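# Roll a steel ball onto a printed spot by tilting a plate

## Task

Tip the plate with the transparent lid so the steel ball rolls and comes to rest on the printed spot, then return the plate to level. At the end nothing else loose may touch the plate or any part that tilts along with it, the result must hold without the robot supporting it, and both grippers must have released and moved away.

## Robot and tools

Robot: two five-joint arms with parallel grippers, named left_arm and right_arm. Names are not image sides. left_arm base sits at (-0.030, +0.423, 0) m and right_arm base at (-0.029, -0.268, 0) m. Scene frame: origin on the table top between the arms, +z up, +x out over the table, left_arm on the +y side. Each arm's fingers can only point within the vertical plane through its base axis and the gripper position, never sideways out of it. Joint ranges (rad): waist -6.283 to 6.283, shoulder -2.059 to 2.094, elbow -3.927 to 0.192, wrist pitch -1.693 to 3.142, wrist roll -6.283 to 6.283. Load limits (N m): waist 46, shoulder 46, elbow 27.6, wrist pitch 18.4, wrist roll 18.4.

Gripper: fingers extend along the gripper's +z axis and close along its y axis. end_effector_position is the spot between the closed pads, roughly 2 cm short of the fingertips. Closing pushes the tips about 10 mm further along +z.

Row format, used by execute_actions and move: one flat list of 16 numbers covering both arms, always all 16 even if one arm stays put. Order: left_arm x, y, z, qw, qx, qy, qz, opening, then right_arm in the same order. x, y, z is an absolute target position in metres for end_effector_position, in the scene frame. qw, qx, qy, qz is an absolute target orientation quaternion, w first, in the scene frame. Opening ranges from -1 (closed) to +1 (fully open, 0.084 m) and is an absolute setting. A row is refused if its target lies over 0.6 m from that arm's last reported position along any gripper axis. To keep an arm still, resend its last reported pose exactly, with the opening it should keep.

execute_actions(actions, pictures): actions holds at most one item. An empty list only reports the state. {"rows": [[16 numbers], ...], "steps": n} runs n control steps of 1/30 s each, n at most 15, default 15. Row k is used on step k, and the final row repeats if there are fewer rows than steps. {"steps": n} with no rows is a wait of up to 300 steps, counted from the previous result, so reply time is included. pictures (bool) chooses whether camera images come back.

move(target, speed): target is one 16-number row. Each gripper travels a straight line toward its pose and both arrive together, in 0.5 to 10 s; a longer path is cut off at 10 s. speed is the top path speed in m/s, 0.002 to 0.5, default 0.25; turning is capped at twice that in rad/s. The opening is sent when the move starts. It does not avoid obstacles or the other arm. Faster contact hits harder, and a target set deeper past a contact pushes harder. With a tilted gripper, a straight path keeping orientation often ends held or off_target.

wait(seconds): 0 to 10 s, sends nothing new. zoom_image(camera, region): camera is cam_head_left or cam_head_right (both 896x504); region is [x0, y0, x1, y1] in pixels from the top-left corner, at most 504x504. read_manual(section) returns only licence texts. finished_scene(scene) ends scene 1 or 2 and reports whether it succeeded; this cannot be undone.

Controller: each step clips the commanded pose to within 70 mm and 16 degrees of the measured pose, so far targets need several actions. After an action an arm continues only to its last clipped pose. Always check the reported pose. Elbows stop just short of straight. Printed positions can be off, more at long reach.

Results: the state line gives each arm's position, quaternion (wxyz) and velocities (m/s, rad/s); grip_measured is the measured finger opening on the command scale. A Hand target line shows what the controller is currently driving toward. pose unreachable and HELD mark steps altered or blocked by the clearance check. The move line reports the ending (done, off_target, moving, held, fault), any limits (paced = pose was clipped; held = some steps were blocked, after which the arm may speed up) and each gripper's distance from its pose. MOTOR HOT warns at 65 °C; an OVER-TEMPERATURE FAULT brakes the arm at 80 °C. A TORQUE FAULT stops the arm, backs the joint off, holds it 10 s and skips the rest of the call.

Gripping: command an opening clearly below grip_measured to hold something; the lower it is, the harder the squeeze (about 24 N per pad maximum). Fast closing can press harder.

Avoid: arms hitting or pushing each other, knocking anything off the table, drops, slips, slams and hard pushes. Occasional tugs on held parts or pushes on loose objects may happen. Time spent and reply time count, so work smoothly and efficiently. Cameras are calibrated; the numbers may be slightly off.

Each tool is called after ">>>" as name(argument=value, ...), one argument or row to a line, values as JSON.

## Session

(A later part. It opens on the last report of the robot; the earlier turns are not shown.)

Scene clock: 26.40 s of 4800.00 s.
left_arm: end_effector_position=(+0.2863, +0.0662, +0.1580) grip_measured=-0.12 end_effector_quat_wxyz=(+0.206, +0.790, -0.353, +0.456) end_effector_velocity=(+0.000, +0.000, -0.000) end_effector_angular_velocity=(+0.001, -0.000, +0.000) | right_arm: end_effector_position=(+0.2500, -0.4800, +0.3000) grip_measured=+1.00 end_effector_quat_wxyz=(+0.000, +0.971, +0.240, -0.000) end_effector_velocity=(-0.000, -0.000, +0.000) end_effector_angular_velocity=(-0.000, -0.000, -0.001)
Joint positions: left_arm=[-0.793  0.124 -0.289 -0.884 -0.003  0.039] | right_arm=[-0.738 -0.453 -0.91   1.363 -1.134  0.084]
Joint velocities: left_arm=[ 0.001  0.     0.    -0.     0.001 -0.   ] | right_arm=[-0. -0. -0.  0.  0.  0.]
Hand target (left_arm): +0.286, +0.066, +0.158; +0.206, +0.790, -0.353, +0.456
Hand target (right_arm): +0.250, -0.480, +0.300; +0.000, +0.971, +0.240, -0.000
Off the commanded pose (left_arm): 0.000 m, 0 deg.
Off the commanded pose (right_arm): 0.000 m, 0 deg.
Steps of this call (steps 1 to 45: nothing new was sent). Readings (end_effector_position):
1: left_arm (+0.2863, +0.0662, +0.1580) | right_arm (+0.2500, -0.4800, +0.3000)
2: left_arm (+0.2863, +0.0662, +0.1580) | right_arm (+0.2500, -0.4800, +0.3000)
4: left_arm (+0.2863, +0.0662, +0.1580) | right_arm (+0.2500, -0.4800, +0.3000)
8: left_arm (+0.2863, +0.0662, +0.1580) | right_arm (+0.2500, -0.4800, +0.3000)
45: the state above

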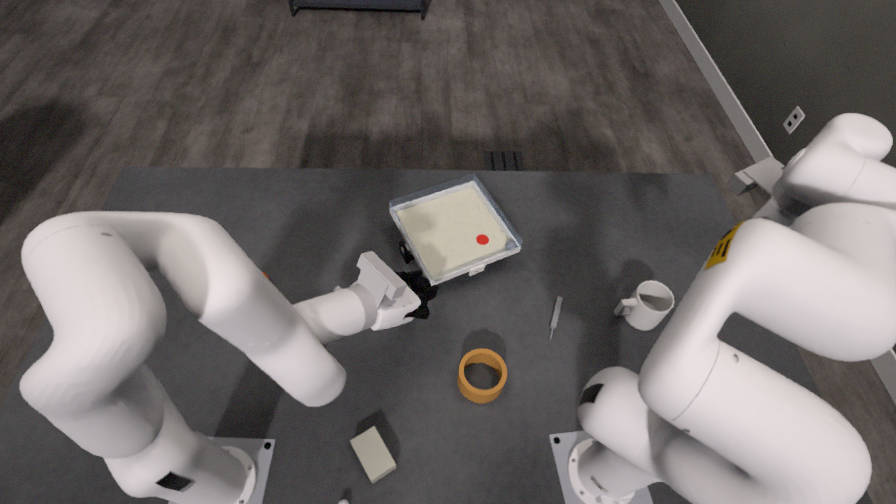

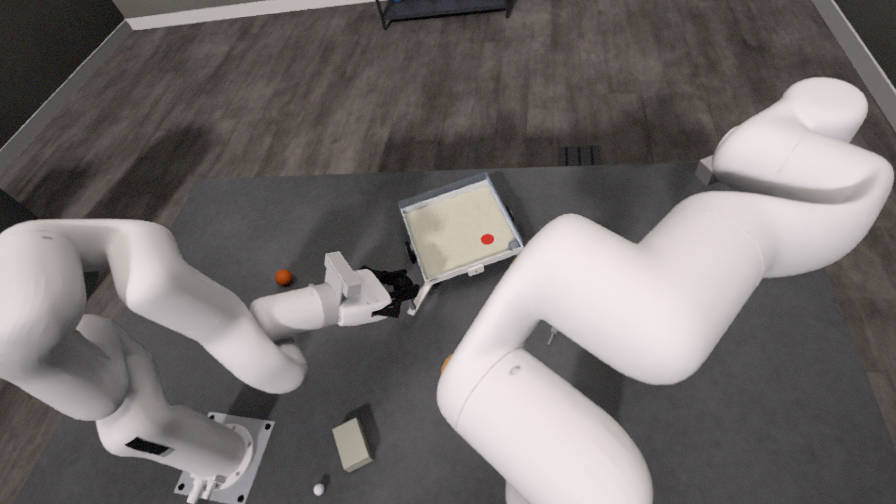

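Larger friction. Pulse to s=-1 mm, return to s=1.5.

>>> execute_actions(
  actions=[
    {"rows":[[0.2874,0.0689,0.158,0.205,0.791,-0.353,0.457,-0.5,0.25,-0.48,0.3,0,0.97,0.24,0,1]]},
  ],
  pictures=false,
)

>>> execute_actions(
  actions=[
    {"steps":12},
  ],
)

>>> execute_actions(
  actions=[
    {"rows":[[0.2864,0.0666,0.158,0.205,0.791,-0.353,0.457,-0.5,0.25,-0.48,0.3,0,0.97,0.24,0,1]]},
  ],
)

>>> wait(
  seconds=1.5,
)

>>> zoom_image(
  camera="cam_head_left",
  region=[360, 150, 540, 330],
)

Scene clock: 30.80 s of 4800.00 s.
left_arm: end_effector_position=(+0.2871, +0.0686, +0.1581) grip_measured=-0.12 end_effector_quat_wxyz=(+0.204, +0.791, -0.352, +0.457) end_effector_velocity=(+0.000, +0.001, -0.001) end_effector_angular_velocity=(+0.001, +0.001, +0.002) | right_arm: end_effector_position=(+0.2500, -0.4800, +0.3000) grip_measured=+1.00 end_effector_quat_wxyz=(+0.000, +0.971, +0.240, -0.000) end_effector_velocity=(+0.000, +0.000, -0.000) end_effector_angular_velocity=(+0.001, +0.001, +0.001)
Joint positions: left_arm=[-0.788  0.121 -0.284 -0.886 -0.001  0.039] | right_arm=[-0.738 -0.453 -0.91   1.363 -1.134  0.084]
Joint velocities: left_arm=[ 0.002 -0.001  0.003 -0.     0.     0.   ] | right_arm=[0.001 0.001 0.    0.    0.    0.   ]
Hand target (left_arm): +0.287, +0.069, +0.158; +0.204, +0.791, -0.352, +0.457
Hand target (right_arm): +0.250, -0.480, +0.300; +0.000, +0.971, +0.240, -0.000
Off the commanded pose (left_arm): 0.000 m, 0 deg.
Off the commanded pose (right_arm): 0.000 m, 0 deg.
Steps of this call (steps 1 to 90: nothing new was sent; then 0.90 s passed at rest; steps 91 to 105: all 15 steps of this action). Readings (end_effector_position):
91: left_arm (+0.2863, +0.0662, +0.1580) | right_arm (+0.2500, -0.4800, +0.3000)
92: left_arm (+0.2864, +0.0665, +0.1580) | right_arm (+0.2500, -0.4800, +0.3000)
94: left_arm (+0.2867, +0.0669, +0.1584) | right_arm (+0.2500, -0.4800, +0.3000)
98: left_arm (+0.2871, +0.0677, +0.1587) | right_arm (+0.2500, -0.4800, +0.3000)
105: the state above

Scene clock: 31.20 s of 4800.00 s.
left_arm: end_effector_position=(+0.2872, +0.0688, +0.1580) grip_measured=-0.12 end_effector_quat_wxyz=(+0.204, +0.791, -0.352, +0.457) end_effector_velocity=(-0.000, -0.000, -0.000) end_effector_angular_velocity=(+0.000, +0.000, -0.000) | right_arm: end_effector_position=(+0.2500, -0.4800, +0.3000) grip_measured=+1.00 end_effector_quat_wxyz=(+0.000, +0.971, +0.240, -0.000) end_effector_velocity=(+0.000, +0.000, +0.000) end_effector_angular_velocity=(-0.000, -0.000, -0.000)
Joint positions: left_arm=[-0.787  0.121 -0.284 -0.886 -0.001  0.039] | right_arm=[-0.738 -0.453 -0.91   1.363 -1.134  0.084]
Joint velocities: left_arm=[-0.001  0.001  0.    -0.    -0.     0.   ] | right_arm=[ 0.    -0.001  0.    -0.     0.    -0.   ]
Hand target (left_arm): +0.287, +0.069, +0.158; +0.204, +0.791, -0.352, +0.457
Hand target (right_arm): +0.250, -0.480, +0.300; +0.000, +0.971, +0.240, -0.000
Off the commanded pose (left_arm): 0.000 m, 0 deg.
Off the commanded pose (right_arm): 0.000 m, 0 deg.
Steps of this call (steps 1 to 12: nothing new was sent). Readings (end_effector_position):
1: left_arm (+0.2872, +0.0686, +0.1581) | right_arm (+0.2500, -0.4800, +0.3000)
2: left_arm (+0.2872, +0.0687, +0.1581) | right_arm (+0.2500, -0.4800, +0.3000)
4: left_arm (+0.2872, +0.0687, +0.1580) | right_arm (+0.2500, -0.4800, +0.3000)
8: left_arm (+0.2872, +0.0688, +0.1580) | right_arm (+0.2500, -0.4800, +0.3000)
12: the state above

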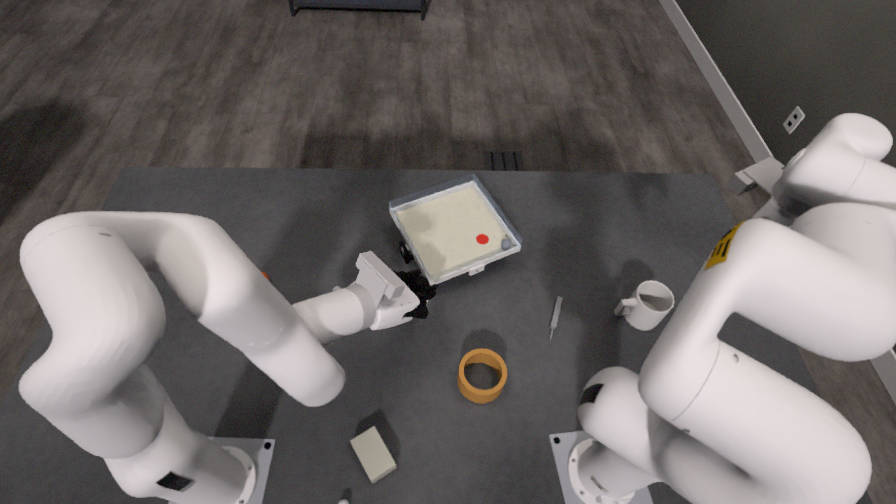

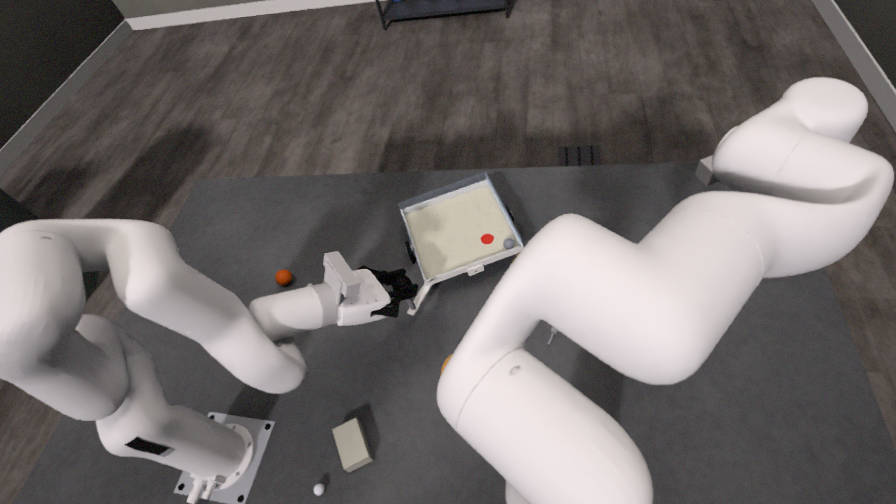

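Scene clock: 31.70 s of 4800.00 s.
left_arm: end_effector_position=(+0.2865, +0.0671, +0.1577) grip_measured=-0.12 end_effector_quat_wxyz=(+0.205, +0.791, -0.353, +0.456) end_effector_velocity=(-0.000, -0.002, +0.002) end_effector_angular_velocity=(-0.003, -0.002, -0.003) | right_arm: end_effector_position=(+0.2500, -0.4800, +0.3000) grip_measured=+1.00 end_effector_quat_wxyz=(+0.000, +0.971, +0.240, -0.000) end_effector_velocity=(-0.000, -0.000, +0.000) end_effector_angular_velocity=(-0.000, -0.000, -0.000)
Joint positions: left_arm=[-0.791  0.123 -0.287 -0.884 -0.003  0.039] | right_arm=[-0.738 -0.453 -0.91   1.363 -1.134  0.084]
Joint velocities: left_arm=[-0.003  0.    -0.004  0.    -0.    -0.   ] | right_arm=[-0.001 -0.    -0.001  0.001 -0.    -0.   ]
Hand target (left_arm): +0.286, +0.067, +0.158; +0.206, +0.790, -0.353, +0.456
Hand target (right_arm): +0.250, -0.480, +0.300; +0.000, +0.971, +0.240, -0.000
Off the commanded pose (left_arm): 0.001 m, 0 deg.
Off the commanded pose (right_arm): 0.000 m, 0 deg.
Steps of this call (steps 1 to 15: all 15 steps of this action). Readings (end_effector_position):
1: left_arm (+0.2872, +0.0688, +0.1580) | right_arm (+0.2500, -0.4800, +0.3000)
2: left_arm (+0.2871, +0.0685, +0.1580) | right_arm (+0.2500, -0.4800, +0.3000)
4: left_arm (+0.2869, +0.0682, +0.1577) | right_arm (+0.2500, -0.4800, +0.3000)
8: left_arm (+0.2866, +0.0678, +0.1573) | right_arm (+0.2500, -0.4800, +0.3000)
15: the state above

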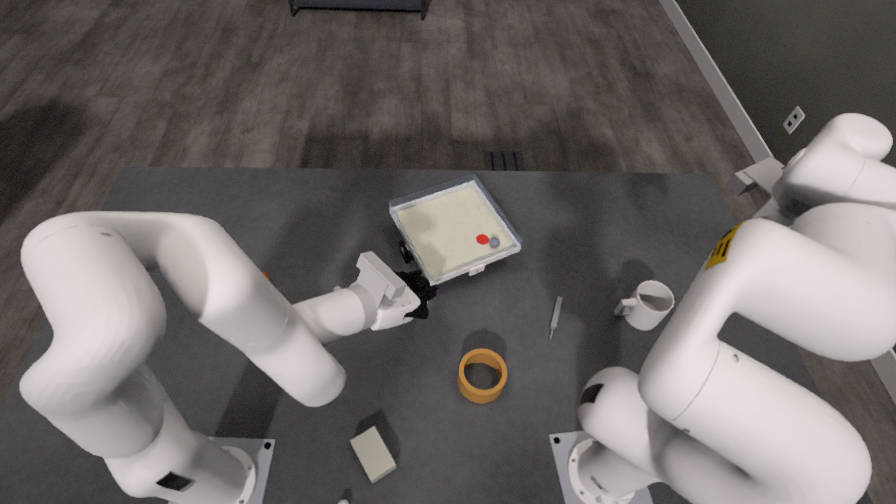

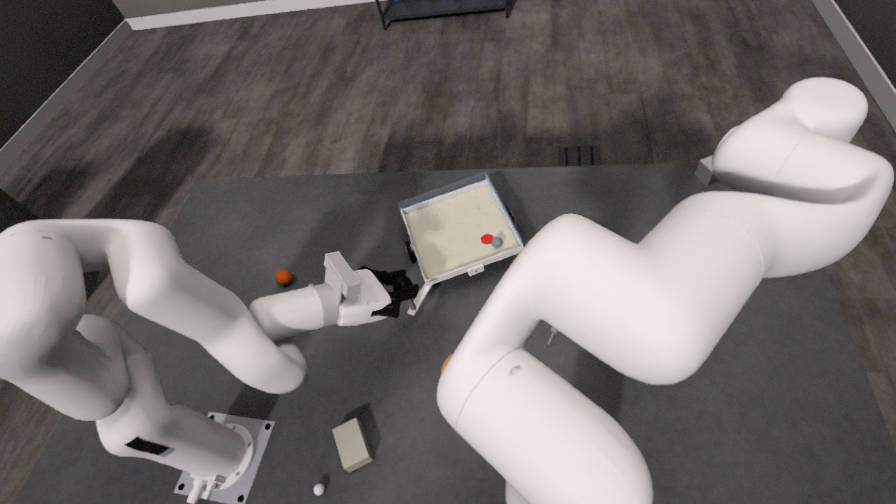

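Scene clock: 33.20 s of 4800.00 s.
left_arm: end_effector_position=(+0.2865, +0.0667, +0.1580) grip_measured=-0.12 end_effector_quat_wxyz=(+0.206, +0.790, -0.353, +0.456) end_effector_velocity=(+0.000, -0.000, +0.000) end_effector_angular_velocity=(-0.000, -0.001, -0.000) | right_arm: end_effector_position=(+0.2500, -0.4800, +0.3000) grip_measured=+1.00 end_effector_quat_wxyz=(+0.000, +0.971, +0.240, -0.000) end_effector_velocity=(-0.000, -0.000, -0.000) end_effector_angular_velocity=(+0.001, +0.001, -0.001)
Joint positions: left_arm=[-0.792  0.123 -0.288 -0.884 -0.003  0.039] | right_arm=[-0.738 -0.453 -0.91   1.363 -1.134  0.084]
Joint velocities: left_arm=[ 0.     0.    -0.    -0.001  0.001 -0.   ] | right_arm=[-0.001  0.001 -0.     0.     0.    -0.   ]
Hand target (left_arm): +0.286, +0.067, +0.158; +0.206, +0.790, -0.353, +0.456
Hand target (right_arm): +0.250, -0.480, +0.300; +0.000, +0.971, +0.240, -0.000
Off the commanded pose (left_arm): 0.000 m, 0 deg.
Off the commanded pose (right_arm): 0.000 m, 0 deg.
Steps of this call (steps 1 to 45: nothing new was sent). Readings (end_effector_position):
1: left_arm (+0.2865, +0.0671, +0.1578) | right_arm (+0.2500, -0.4800, +0.3000)
2: left_arm (+0.2865, +0.0670, +0.1578) | right_arm (+0.2500, -0.4800, +0.3000)
4: left_arm (+0.2865, +0.0669, +0.1579) | right_arm (+0.2500, -0.4800, +0.3000)
8: left_arm (+0.2865, +0.0668, +0.1580) | right_arm (+0.2500, -0.4800, +0.3000)
45: the state above

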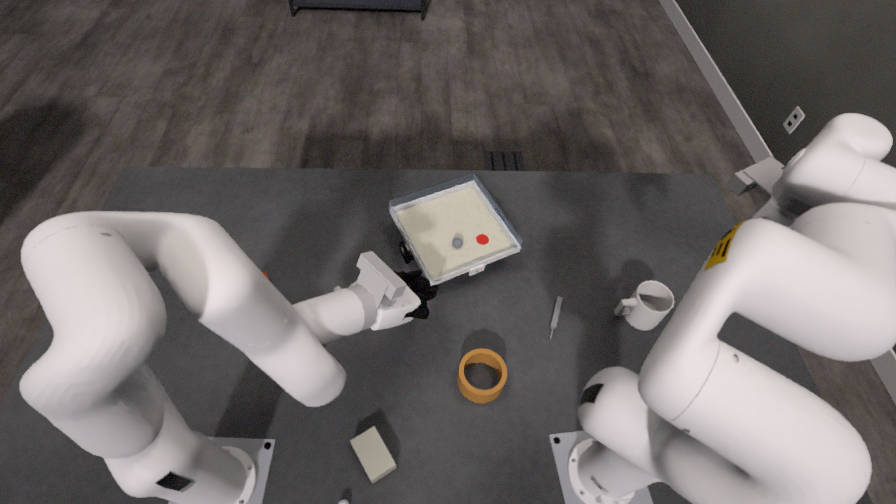

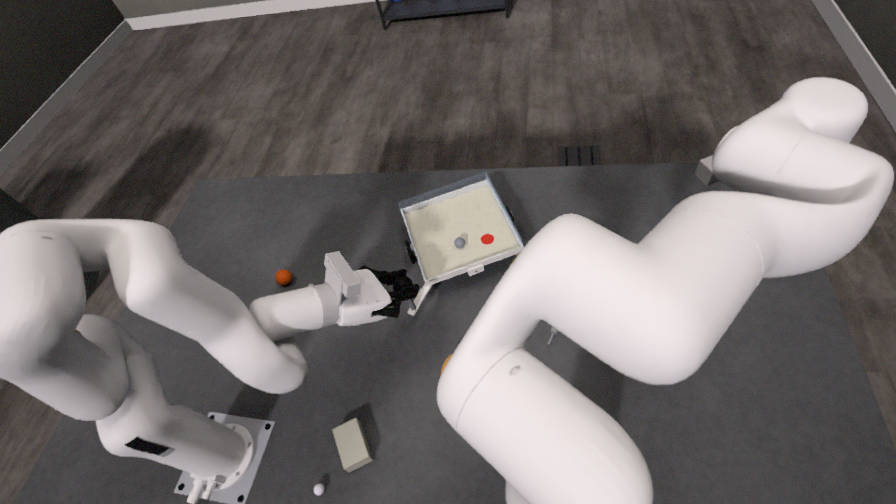

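Region (360, 150, 540, 330) of cam_head_left's 896x504 image, scaled by 2.800, with more detail than that image has.

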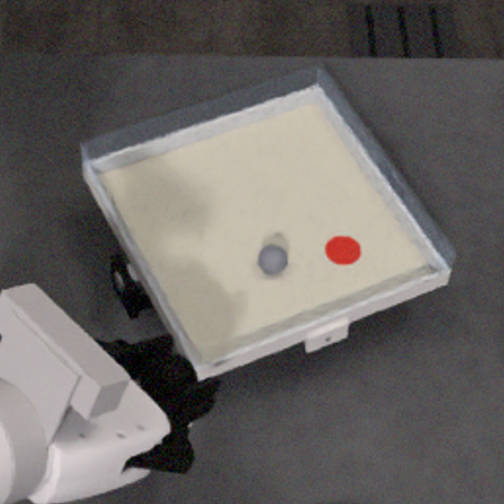

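>>> execute_actions(
  actions=[
    {"rows":[[0.2863,0.066,0.1584,0.205,0.791,-0.353,0.457,-0.5,0.25,-0.48,0.3,0,0.97,0.24,0,1]]},
  ],
)

>>> wait(
  seconds=1.5,
)

Scene clock: 35.30 s of 4800.00 s.
left_arm: end_effector_position=(+0.2864, +0.0661, +0.1584) grip_measured=-0.12 end_effector_quat_wxyz=(+0.206, +0.790, -0.353, +0.456) end_effector_velocity=(+0.001, +0.000, +0.001) end_effector_angular_velocity=(-0.002, -0.000, +0.002) | right_arm: end_effector_position=(+0.2500, -0.4800, +0.3000) grip_measured=+1.00 end_effector_quat_wxyz=(+0.000, +0.971, +0.240, -0.000) end_effector_velocity=(-0.000, -0.000, -0.000) end_effector_angular_velocity=(+0.000, +0.000, -0.001)
Joint positions: left_arm=[-0.792  0.122 -0.289 -0.882 -0.003  0.039] | right_arm=[-0.738 -0.453 -0.91   1.363 -1.134  0.084]
Joint velocities: left_arm=[ 0.001 -0.001 -0.     0.    -0.001 -0.   ] | right_arm=[-0.001  0.001 -0.     0.    -0.    -0.   ]
Hand target (left_arm): +0.286, +0.066, +0.158; +0.206, +0.790, -0.353, +0.456
Hand target (right_arm): +0.250, -0.480, +0.300; +0.000, +0.971, +0.240, -0.000
Off the commanded pose (left_arm): 0.000 m, 0 deg.
Off the commanded pose (right_arm): 0.000 m, 0 deg.
Steps of this call (steps 1 to 48: nothing new was sent; steps 49 to 63: all 15 steps of this action). Readings (end_effector_position):
49: left_arm (+0.2865, +0.0666, +0.1580) | right_arm (+0.2500, -0.4800, +0.3000)
50: left_arm (+0.2864, +0.0666, +0.1580) | right_arm (+0.2500, -0.4800, +0.3000)
52: left_arm (+0.2865, +0.0664, +0.1582) | right_arm (+0.2500, -0.4800, +0.3000)
56: left_arm (+0.2865, +0.0662, +0.1584) | right_arm (+0.2500, -0.4800, +0.3000)
63: the state above

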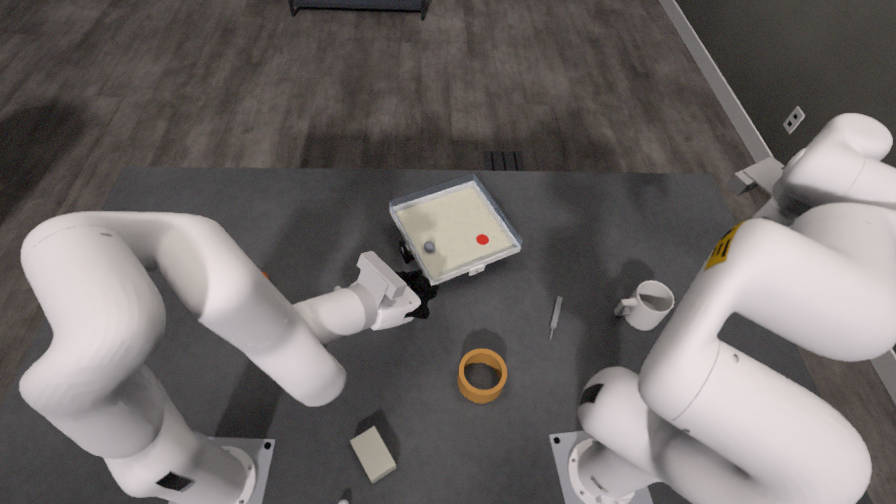

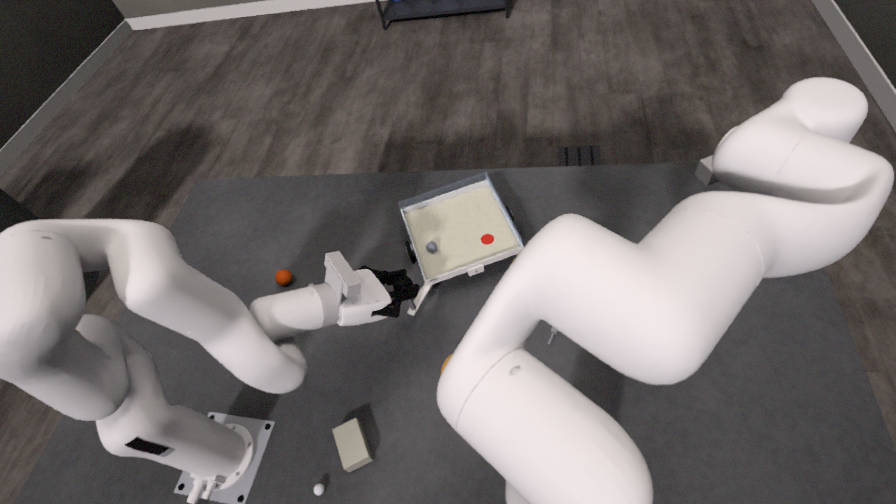

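Scene clock: 36.80 s of 4800.00 s.
left_arm: end_effector_position=(+0.2864, +0.0661, +0.1584) grip_measured=-0.12 end_effector_quat_wxyz=(+0.206, +0.790, -0.353, +0.456) end_effector_velocity=(-0.000, -0.000, -0.000) end_effector_angular_velocity=(-0.001, +0.001, -0.000) | right_arm: end_effector_position=(+0.2500, -0.4800, +0.3000) grip_measured=+1.00 end_effector_quat_wxyz=(+0.000, +0.971, +0.240, -0.000) end_effector_velocity=(-0.000, -0.000, -0.000) end_effector_angular_velocity=(+0.000, +0.001, -0.001)
Joint positions: left_arm=[-0.793  0.122 -0.289 -0.882 -0.003  0.039] | right_arm=[-0.738 -0.453 -0.91   1.363 -1.134  0.084]
Joint velocities: left_arm=[-0.001  0.    -0.    -0.    -0.001  0.   ] | right_arm=[-0.001  0.001 -0.001  0.     0.     0.   ]
Hand target (left_arm): +0.286, +0.066, +0.158; +0.206, +0.790, -0.353, +0.456
Hand target (right_arm): +0.250, -0.480, +0.300; +0.000, +0.971, +0.240, -0.000
Off the commanded pose (left_arm): 0.000 m, 0 deg.
Off the commanded pose (right_arm): 0.000 m, 0 deg.
Steps of this call (steps 1 to 45: nothing new was sent). Readings (end_effector_position):
1: left_arm (+0.2864, +0.0661, +0.1584) | right_arm (+0.2500, -0.4800, +0.3000)
2: left_arm (+0.2864, +0.0661, +0.1584) | right_arm (+0.2500, -0.4800, +0.3000)
4: left_arm (+0.2864, +0.0661, +0.1584) | right_arm (+0.2500, -0.4800, +0.3000)
8: left_arm (+0.2864, +0.0661, +0.1584) | right_arm (+0.2500, -0.4800, +0.3000)
45: the state above

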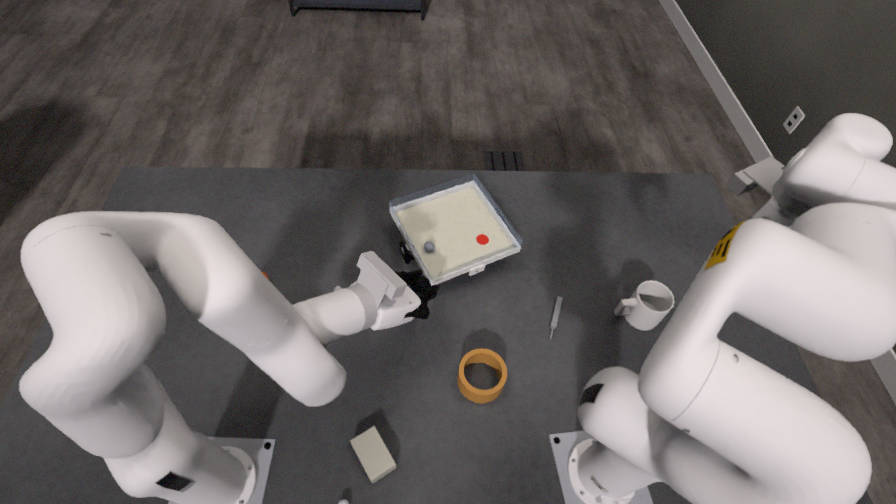

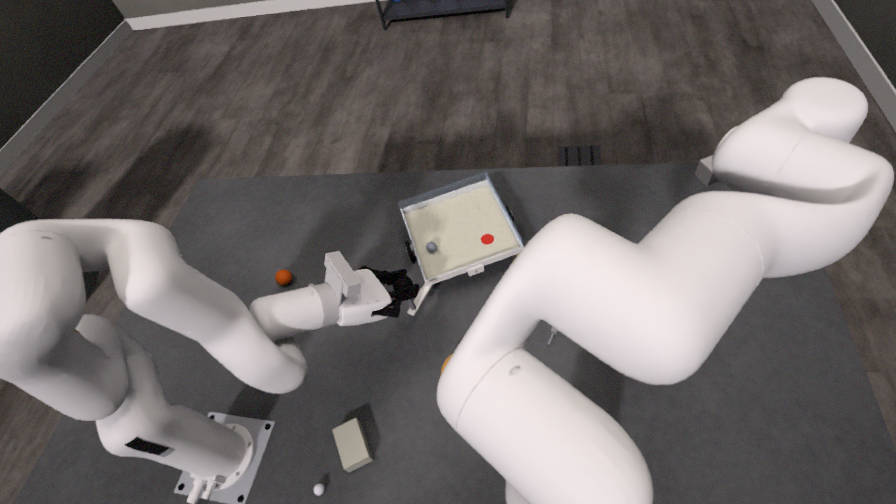

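>>> execute_actions(
  actions=[
    {"rows":[[0.2866,0.0647,0.1601,0.205,0.791,-0.353,0.457,-0.5,0.25,-0.48,0.3,0,0.97,0.24,0,1]]},
  ],
  pictures=false,
)

>>> execute_actions(
  actions=[
    {"steps":12},
  ],
)

>>> execute_actions(
  actions=[
    {"rows":[[0.2865,0.0665,0.1584,0.205,0.791,-0.353,0.457,-0.5,0.25,-0.48,0.3,0,0.97,0.24,0,1]]},
  ],
  pictures=false,
)

>>> wait(
  seconds=1,
)

>>> wait(
  seconds=1.5,
)

Scene clock: 41.03 s of 4800.00 s.
left_arm: end_effector_position=(+0.2867, +0.0648, +0.1601) grip_measured=-0.12 end_effector_quat_wxyz=(+0.206, +0.790, -0.354, +0.456) end_effector_velocity=(-0.000, +0.000, -0.001) end_effector_angular_velocity=(+0.002, +0.002, +0.000) | right_arm: end_effector_position=(+0.2500, -0.4800, +0.3000) grip_measured=+1.00 end_effector_quat_wxyz=(+0.000, +0.971, +0.240, -0.000) end_effector_velocity=(-0.000, +0.000, -0.000) end_effector_angular_velocity=(+0.000, +0.000, -0.000)
Joint positions: left_arm=[-0.794  0.116 -0.292 -0.873 -0.004  0.039] | right_arm=[-0.738 -0.453 -0.91   1.363 -1.134  0.084]
Joint velocities: left_arm=[-0.     0.     0.     0.002 -0.001 -0.   ] | right_arm=[ 0.    -0.     0.001 -0.     0.     0.   ]
Hand target (left_arm): +0.287, +0.065, +0.160; +0.206, +0.790, -0.354, +0.456
Hand target (right_arm): +0.250, -0.480, +0.300; +0.000, +0.971, +0.240, -0.000
Off the commanded pose (left_arm): 0.000 m, 0 deg.
Off the commanded pose (right_arm): 0.000 m, 0 deg.
Steps of this call (steps 1 to 90: nothing new was sent; then 0.73 s passed at rest; steps 91 to 105: all 15 steps of this action). Readings (end_effector_position):
91: left_arm (+0.2864, +0.0661, +0.1584) | right_arm (+0.2500, -0.4800, +0.3000)
92: left_arm (+0.2864, +0.0659, +0.1585) | right_arm (+0.2500, -0.4800, +0.3000)
94: left_arm (+0.2866, +0.0654, +0.1593) | right_arm (+0.2500, -0.4800, +0.3000)
98: left_arm (+0.2868, +0.0648, +0.1601) | right_arm (+0.2500, -0.4800, +0.3000)
105: the state above

Scene clock: 41.43 s of 4800.00 s.
left_arm: end_effector_position=(+0.2867, +0.0648, +0.1601) grip_measured=-0.12 end_effector_quat_wxyz=(+0.206, +0.790, -0.354, +0.456) end_effector_velocity=(+0.000, +0.000, -0.000) end_effector_angular_velocity=(+0.001, -0.000, +0.001) | right_arm: end_effector_position=(+0.2500, -0.4800, +0.3000) grip_measured=+1.00 end_effector_quat_wxyz=(+0.000, +0.971, +0.240, -0.000) end_effector_velocity=(-0.000, +0.000, -0.001) end_effector_angular_velocity=(+0.002, +0.003, +0.000)
Joint positions: left_arm=[-0.794  0.116 -0.292 -0.873 -0.004  0.039] | right_arm=[-0.738 -0.453 -0.91   1.363 -1.134  0.084]
Joint velocities: left_arm=[ 0.001  0.001 -0.    -0.     0.001 -0.   ] | right_arm=[-0.     0.003  0.001 -0.    -0.001  0.   ]
Hand target (left_arm): +0.287, +0.065, +0.160; +0.206, +0.790, -0.354, +0.456
Hand target (right_arm): +0.250, -0.480, +0.300; +0.000, +0.971, +0.240, -0.000
Off the commanded pose (left_arm): 0.000 m, 0 deg.
Off the commanded pose (right_arm): 0.000 m, 0 deg.
Steps of this call (steps 1 to 12: nothing new was sent). Readings (end_effector_position):
1: left_arm (+0.2867, +0.0648, +0.1601) | right_arm (+0.2500, -0.4800, +0.3000)
2: left_arm (+0.2867, +0.0648, +0.1601) | right_arm (+0.2500, -0.4800, +0.3000)
4: left_arm (+0.2867, +0.0648, +0.1601) | right_arm (+0.2500, -0.4800, +0.3000)
8: left_arm (+0.2867, +0.0648, +0.1601) | right_arm (+0.2500, -0.4800, +0.3000)
12: the state above

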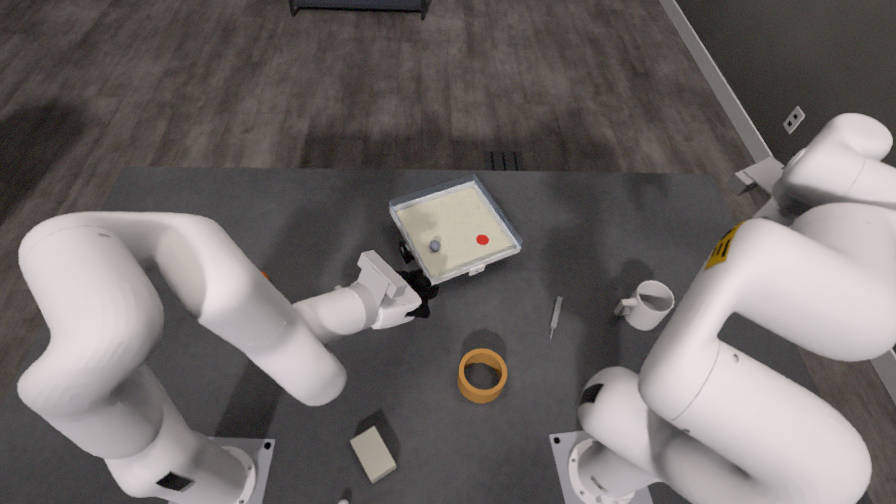

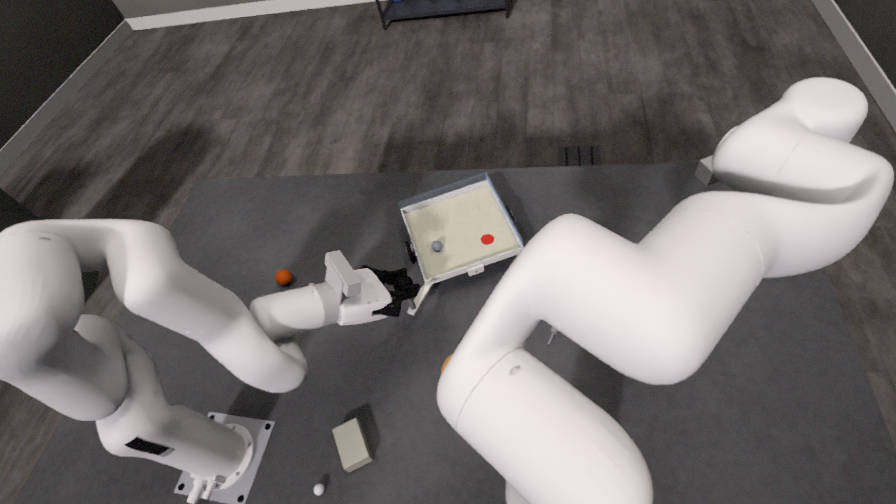

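Scene clock: 41.93 s of 4800.00 s.
left_arm: end_effector_position=(+0.2865, +0.0662, +0.1585) grip_measured=-0.12 end_effector_quat_wxyz=(+0.206, +0.790, -0.353, +0.456) end_effector_velocity=(-0.000, +0.001, -0.002) end_effector_angular_velocity=(+0.002, +0.004, +0.003) | right_arm: end_effector_position=(+0.2500, -0.4800, +0.3000) grip_measured=+1.00 end_effector_quat_wxyz=(+0.000, +0.971, +0.240, -0.000) end_effector_velocity=(-0.000, +0.000, +0.000) end_effector_angular_velocity=(-0.000, -0.000, +0.000)
Joint positions: left_arm=[-0.792  0.122 -0.289 -0.882 -0.003  0.039] | right_arm=[-0.738 -0.453 -0.91   1.363 -1.134  0.084]
Joint velocities: left_arm=[ 0.002  0.001  0.002  0.001 -0.002 -0.   ] | right_arm=[-0. -0.  0.  0. -0. -0.]
Hand target (left_arm): +0.287, +0.067, +0.158; +0.206, +0.790, -0.353, +0.456
Hand target (right_arm): +0.250, -0.480, +0.300; +0.000, +0.971, +0.240, -0.000
Off the commanded pose (left_arm): 0.000 m, 0 deg.
Off the commanded pose (right_arm): 0.000 m, 0 deg.
Steps of this call (steps 1 to 15: all 15 steps of this action). Readings (end_effector_position):
1: left_arm (+0.2867, +0.0648, +0.1601) | right_arm (+0.2500, -0.4800, +0.3000)
2: left_arm (+0.2867, +0.0650, +0.1600) | right_arm (+0.2500, -0.4800, +0.3000)
4: left_arm (+0.2868, +0.0652, +0.1599) | right_arm (+0.2500, -0.4800, +0.3000)
8: left_arm (+0.2866, +0.0657, +0.1591) | right_arm (+0.2500, -0.4800, +0.3000)
15: the state above

Scene clock: 42.93 s of 4800.00 s.
left_arm: end_effector_position=(+0.2866, +0.0665, +0.1584) grip_measured=-0.12 end_effector_quat_wxyz=(+0.206, +0.790, -0.353, +0.456) end_effector_velocity=(-0.000, +0.000, -0.000) end_effector_angular_velocity=(+0.001, +0.001, +0.000) | right_arm: end_effector_position=(+0.2500, -0.4800, +0.3000) grip_measured=+1.00 end_effector_quat_wxyz=(+0.000, +0.971, +0.240, -0.000) end_effector_velocity=(-0.000, -0.000, +0.000) end_effector_angular_velocity=(-0.000, -0.000, -0.002)
Joint positions: left_arm=[-0.792  0.122 -0.288 -0.882 -0.003  0.039] | right_arm=[-0.738 -0.453 -0.91   1.363 -1.134  0.084]
Joint velocities: left_arm=[ 0.     0.     0.001  0.    -0.    -0.   ] | right_arm=[-0.001 -0.001  0.     0.     0.    -0.   ]
Hand target (left_arm): +0.287, +0.067, +0.158; +0.206, +0.790, -0.353, +0.456
Hand target (right_arm): +0.250, -0.480, +0.300; +0.000, +0.971, +0.240, -0.000
Off the commanded pose (left_arm): 0.000 m, 0 deg.
Off the commanded pose (right_arm): 0.000 m, 0 deg.
Steps of this call (steps 1 to 30: nothing new was sent). Readings (end_effector_position):
1: left_arm (+0.2865, +0.0663, +0.1585) | right_arm (+0.2500, -0.4800, +0.3000)
2: left_arm (+0.2865, +0.0663, +0.1585) | right_arm (+0.2500, -0.4800, +0.3000)
4: left_arm (+0.2865, +0.0663, +0.1584) | right_arm (+0.2500, -0.4800, +0.3000)
8: left_arm (+0.2865, +0.0664, +0.1584) | right_arm (+0.2500, -0.4800, +0.3000)
30: the state above

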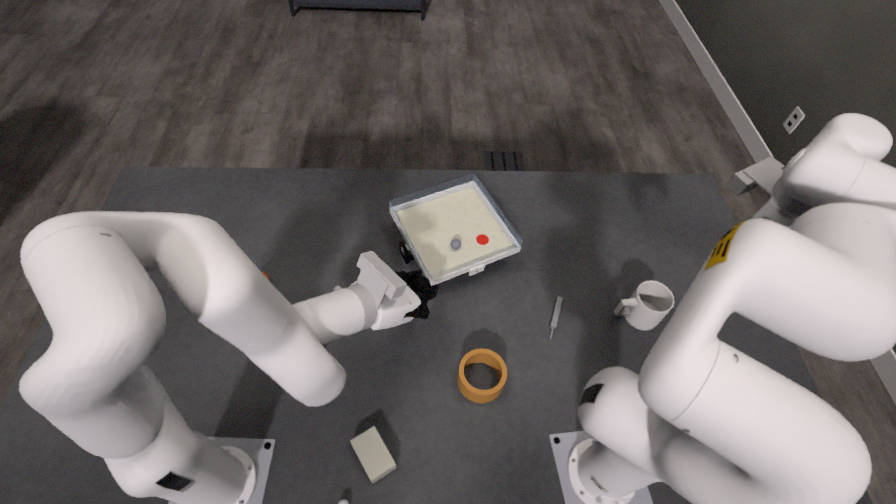

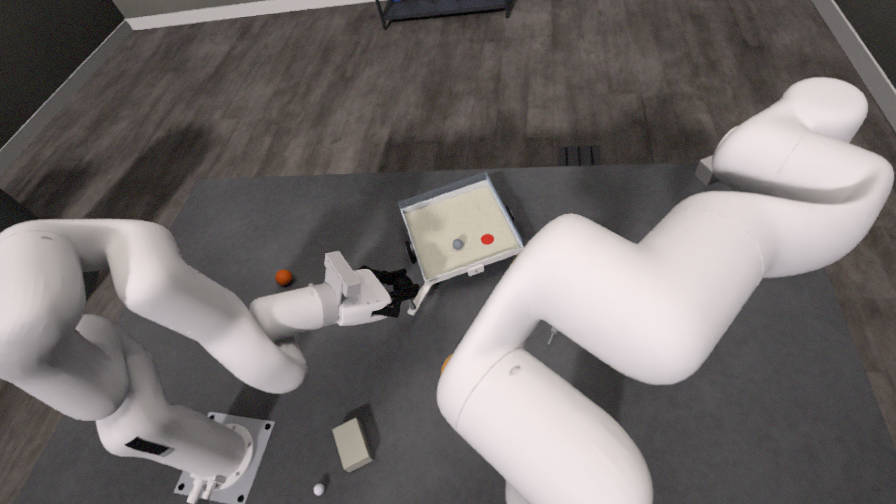

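Scene clock: 44.43 s of 4800.00 s.
left_arm: end_effector_position=(+0.2866, +0.0666, +0.1584) grip_measured=-0.12 end_effector_quat_wxyz=(+0.206, +0.790, -0.353, +0.456) end_effector_velocity=(-0.000, -0.000, +0.000) end_effector_angular_velocity=(-0.001, +0.000, +0.000) | right_arm: end_effector_position=(+0.2500, -0.4800, +0.3000) grip_measured=+1.00 end_effector_quat_wxyz=(+0.000, +0.971, +0.240, -0.000) end_effector_velocity=(-0.000, +0.000, -0.000) end_effector_angular_velocity=(+0.001, +0.001, +0.001)
Joint positions: left_arm=[-0.792  0.122 -0.288 -0.882 -0.003  0.039] | right_arm=[-0.738 -0.453 -0.91   1.363 -1.134  0.084]
Joint velocities: left_arm=[-0.    -0.001  0.    -0.    -0.001 -0.   ] | right_arm=[ 0.     0.     0.001 -0.    -0.     0.   ]
Hand target (left_arm): +0.287, +0.067, +0.158; +0.206, +0.790, -0.353, +0.456
Hand target (right_arm): +0.250, -0.480, +0.300; +0.000, +0.971, +0.240, -0.000
Off the commanded pose (left_arm): 0.000 m, 0 deg.
Off the commanded pose (right_arm): 0.000 m, 0 deg.
Steps of this call (steps 1 to 45: nothing new was sent). Readings (end_effector_position):
1: left_arm (+0.2866, +0.0665, +0.1584) | right_arm (+0.2500, -0.4800, +0.3000)
2: left_arm (+0.2866, +0.0665, +0.1584) | right_arm (+0.2500, -0.4800, +0.3000)
4: left_arm (+0.2866, +0.0665, +0.1584) | right_arm (+0.2500, -0.4800, +0.3000)
8: left_arm (+0.2866, +0.0665, +0.1584) | right_arm (+0.2500, -0.4800, +0.3000)
45: the state above

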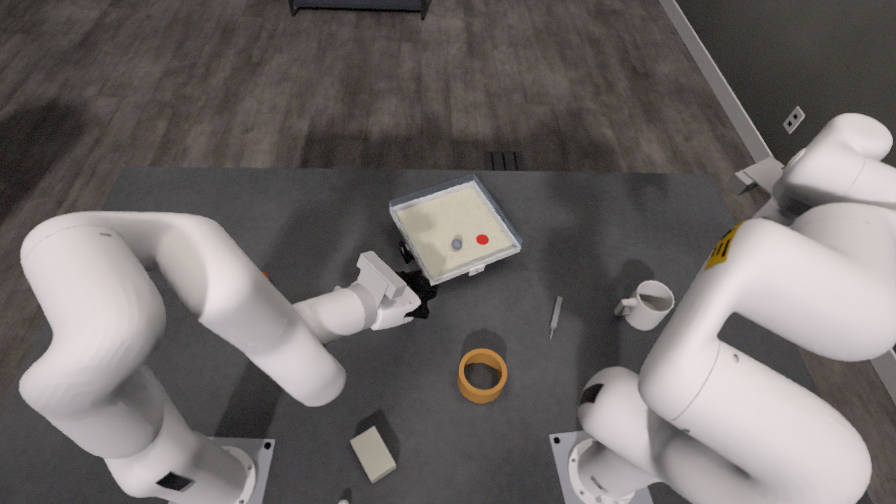

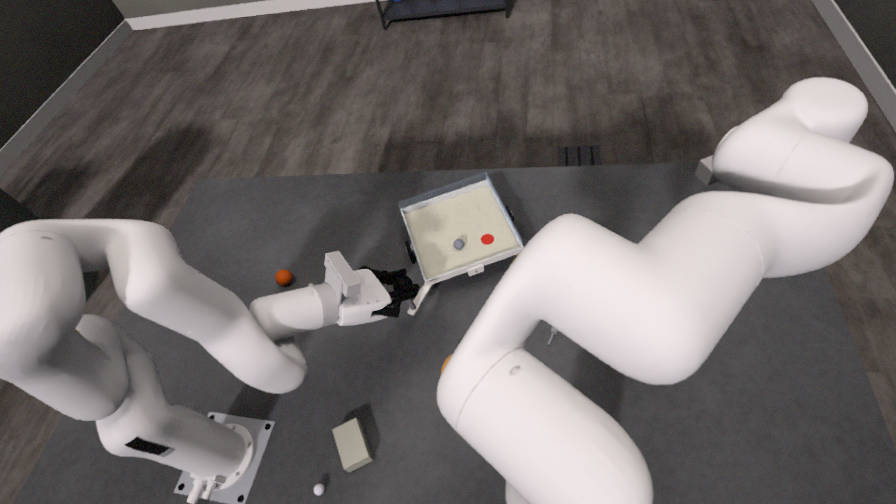

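>>> execute_actions(
  actions=[
    {"rows":[[0.2869,0.0648,0.1606,0.205,0.791,-0.353,0.457,-0.5,0.25,-0.48,0.3,0,0.97,0.24,0,1]]},
  ],
  pictures=false,
)

>>> execute_actions(
  actions=[
    {"steps":13},
  ],
  pictures=false,
)

>>> execute_actions(
  actions=[
    {"rows":[[0.2865,0.0665,0.1584,0.205,0.791,-0.353,0.457,-0.5,0.25,-0.48,0.3,0,0.97,0.24,0,1]]},
  ],
  pictures=false,
)

>>> wait(
  seconds=2,
)

>>> zoom_image(
  camera="cam_head_left",
  region=[360, 150, 540, 330],
)

Scene clock: 49.63 s of 4800.00 s.
left_arm: end_effector_position=(+0.2870, +0.0651, +0.1604) grip_measured=-0.12 end_effector_quat_wxyz=(+0.206, +0.790, -0.353, +0.456) end_effector_velocity=(+0.000, -0.001, +0.001) end_effector_angular_velocity=(-0.003, -0.002, -0.001) | right_arm: end_effector_position=(+0.2500, -0.4800, +0.3000) grip_measured=+1.00 end_effector_quat_wxyz=(+0.000, +0.971, +0.240, -0.000) end_effector_velocity=(+0.000, -0.000, +0.000) end_effector_angular_velocity=(-0.000, -0.000, +0.001)
Joint positions: left_arm=[-0.793  0.114 -0.291 -0.871 -0.004  0.039] | right_arm=[-0.738 -0.453 -0.91   1.363 -1.134  0.084]
Joint velocities: left_arm=[-0.002 -0.001 -0.002  0.    -0.001  0.   ] | right_arm=[ 0.     0.001 -0.001 -0.    -0.     0.   ]
Hand target (left_arm): +0.287, +0.065, +0.161; +0.206, +0.790, -0.353, +0.456
Hand target (right_arm): +0.250, -0.480, +0.300; +0.000, +0.971, +0.240, -0.000
Off the commanded pose (left_arm): 0.000 m, 0 deg.
Off the commanded pose (right_arm): 0.000 m, 0 deg.
Steps of this call (steps 1 to 90: nothing new was sent; then 1.70 s passed at rest; steps 91 to 105: all 15 steps of this action). Readings (end_effector_position):
91: left_arm (+0.2866, +0.0665, +0.1584) | right_arm (+0.2500, -0.4800, +0.3000)
92: left_arm (+0.2866, +0.0664, +0.1585) | right_arm (+0.2500, -0.4800, +0.3000)
94: left_arm (+0.2866, +0.0662, +0.1588) | right_arm (+0.2500, -0.4800, +0.3000)
98: left_arm (+0.2869, +0.0656, +0.1598) | right_arm (+0.2500, -0.4800, +0.3000)
105: the state above

Scene clock: 50.07 s of 4800.00 s.
left_arm: end_effector_position=(+0.2870, +0.0649, +0.1606) grip_measured=-0.12 end_effector_quat_wxyz=(+0.206, +0.790, -0.353, +0.456) end_effector_velocity=(+0.000, -0.000, +0.001) end_effector_angular_velocity=(-0.001, -0.002, -0.000) | right_arm: end_effector_position=(+0.2500, -0.4800, +0.3000) grip_measured=+1.00 end_effector_quat_wxyz=(+0.000, +0.971, +0.240, -0.000) end_effector_velocity=(+0.000, +0.000, +0.001) end_effector_angular_velocity=(-0.001, -0.001, +0.001)
Joint positions: left_arm=[-0.793  0.114 -0.292 -0.871 -0.004  0.039] | right_arm=[-0.738 -0.453 -0.91   1.363 -1.134  0.084]
Joint velocities: left_arm=[ 0.    -0.001 -0.    -0.001  0.001  0.   ] | right_arm=[ 0.001 -0.001 -0.    -0.     0.    -0.   ]
Hand target (left_arm): +0.287, +0.065, +0.161; +0.206, +0.790, -0.353, +0.456
Hand target (right_arm): +0.250, -0.480, +0.300; +0.000, +0.971, +0.240, -0.000
Off the commanded pose (left_arm): 0.000 m, 0 deg.
Off the commanded pose (right_arm): 0.000 m, 0 deg.
Steps of this call (steps 1 to 13: nothing new was sent). Readings (end_effector_position):
1: left_arm (+0.2870, +0.0651, +0.1605) | right_arm (+0.2500, -0.4800, +0.3000)
2: left_arm (+0.2870, +0.0651, +0.1605) | right_arm (+0.2500, -0.4800, +0.3000)
4: left_arm (+0.2870, +0.0650, +0.1606) | right_arm (+0.2500, -0.4800, +0.3000)
8: left_arm (+0.2870, +0.0650, +0.1606) | right_arm (+0.2500, -0.4800, +0.3000)
13: the state above

Scene clock: 50.57 s of 4800.00 s.
left_arm: end_effector_position=(+0.2866, +0.0663, +0.1586) grip_measured=-0.12 end_effector_quat_wxyz=(+0.206, +0.790, -0.353, +0.457) end_effector_velocity=(+0.000, +0.001, -0.002) end_effector_angular_velocity=(+0.003, +0.002, +0.002) | right_arm: end_effector_position=(+0.2500, -0.4800, +0.3000) grip_measured=+1.00 end_effector_quat_wxyz=(+0.000, +0.971, +0.240, -0.000) end_effector_velocity=(+0.000, +0.000, +0.000) end_effector_angular_velocity=(-0.000, -0.000, +0.000)
Joint positions: left_arm=[-0.792  0.121 -0.288 -0.882 -0.003  0.039] | right_arm=[-0.738 -0.453 -0.91   1.363 -1.134  0.084]
Joint velocities: left_arm=[ 0.002  0.002  0.002 -0.001  0.    -0.   ] | right_arm=[ 0.001 -0.     0.    -0.     0.     0.   ]
Hand target (left_arm): +0.287, +0.067, +0.158; +0.206, +0.790, -0.353, +0.456
Hand target (right_arm): +0.250, -0.480, +0.300; +0.000, +0.971, +0.240, -0.000
Off the commanded pose (left_arm): 0.000 m, 0 deg.
Off the commanded pose (right_arm): 0.000 m, 0 deg.
Steps of this call (steps 1 to 15: all 15 steps of this action). Readings (end_effector_position):
1: left_arm (+0.2870, +0.0650, +0.1606) | right_arm (+0.2500, -0.4800, +0.3000)
2: left_arm (+0.2870, +0.0651, +0.1605) | right_arm (+0.2500, -0.4800, +0.3000)
4: left_arm (+0.2870, +0.0652, +0.1603) | right_arm (+0.2500, -0.4800, +0.3000)
8: left_arm (+0.2867, +0.0659, +0.1593) | right_arm (+0.2500, -0.4800, +0.3000)
15: the state above

Scene clock: 52.57 s of 4800.00 s.
left_arm: end_effector_position=(+0.2866, +0.0666, +0.1584) grip_measured=-0.12 end_effector_quat_wxyz=(+0.206, +0.790, -0.353, +0.456) end_effector_velocity=(-0.000, +0.000, -0.001) end_effector_angular_velocity=(+0.004, -0.000, -0.002) | right_arm: end_effector_position=(+0.2500, -0.4800, +0.3000) grip_measured=+1.00 end_effector_quat_wxyz=(+0.000, +0.971, +0.240, -0.000) end_effector_velocity=(+0.000, -0.000, +0.000) end_effector_angular_velocity=(-0.001, -0.001, +0.001)
Joint positions: left_arm=[-0.792  0.122 -0.288 -0.882 -0.003  0.039] | right_arm=[-0.738 -0.453 -0.91   1.363 -1.134  0.084]
Joint velocities: left_arm=[-0.     0.002  0.     0.     0.003  0.   ] | right_arm=[ 0.001  0.    -0.001 -0.    -0.001 -0.   ]
Hand target (left_arm): +0.287, +0.067, +0.158; +0.206, +0.790, -0.353, +0.456
Hand target (right_arm): +0.250, -0.480, +0.300; +0.000, +0.971, +0.240, -0.000
Off the commanded pose (left_arm): 0.000 m, 0 deg.
Off the commanded pose (right_arm): 0.000 m, 0 deg.
Steps of this call (steps 1 to 60: nothing new was sent). Readings (end_effector_position):
1: left_arm (+0.2866, +0.0664, +0.1586) | right_arm (+0.2500, -0.4800, +0.3000)
2: left_arm (+0.2866, +0.0664, +0.1585) | right_arm (+0.2500, -0.4800, +0.3000)
4: left_arm (+0.2866, +0.0664, +0.1585) | right_arm (+0.2500, -0.4800, +0.3000)
8: left_arm (+0.2865, +0.0665, +0.1584) | right_arm (+0.2500, -0.4800, +0.3000)
60: the state above

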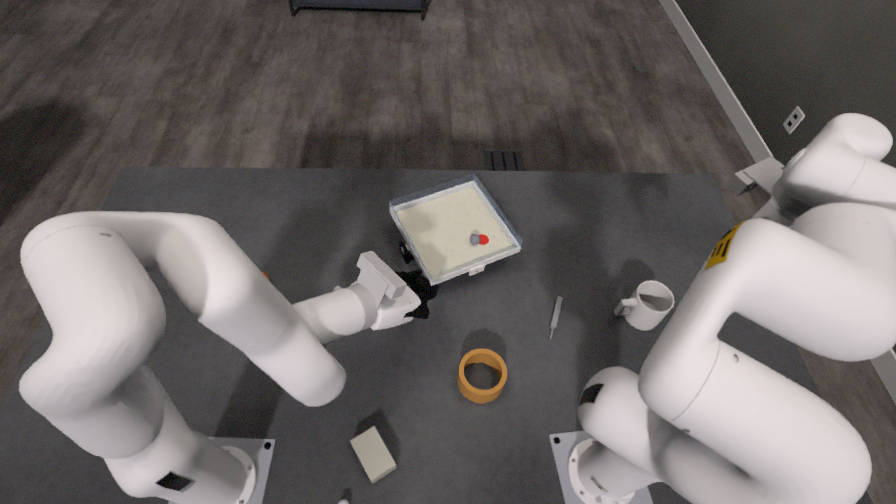

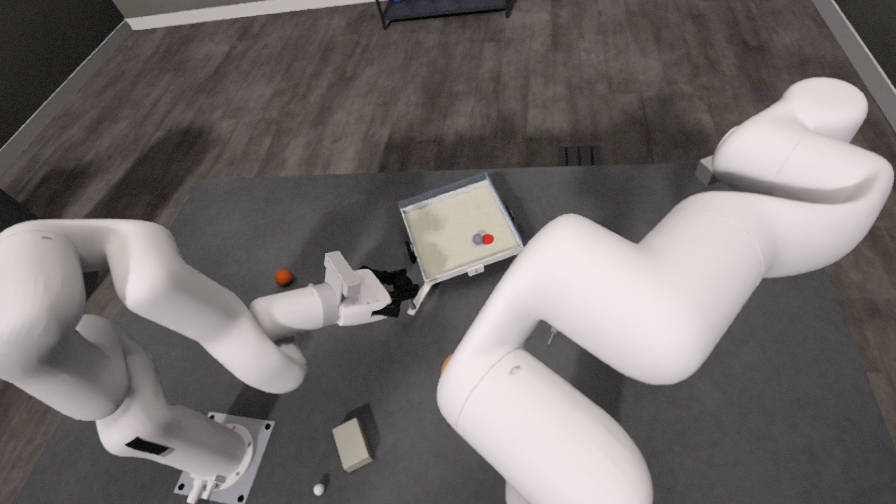

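Region (360, 150, 540, 330) of cam_head_left's 896x504 image, scaled by 2.800, with more detail than that image has.

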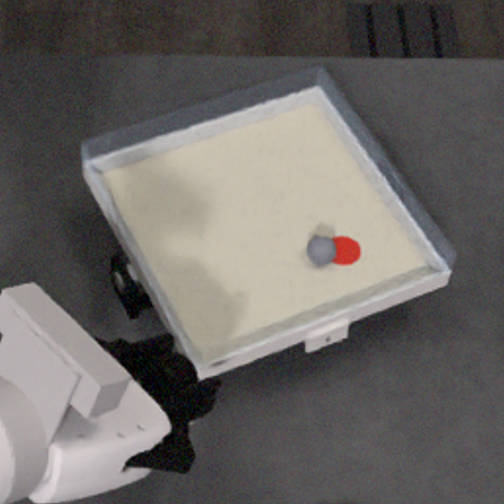

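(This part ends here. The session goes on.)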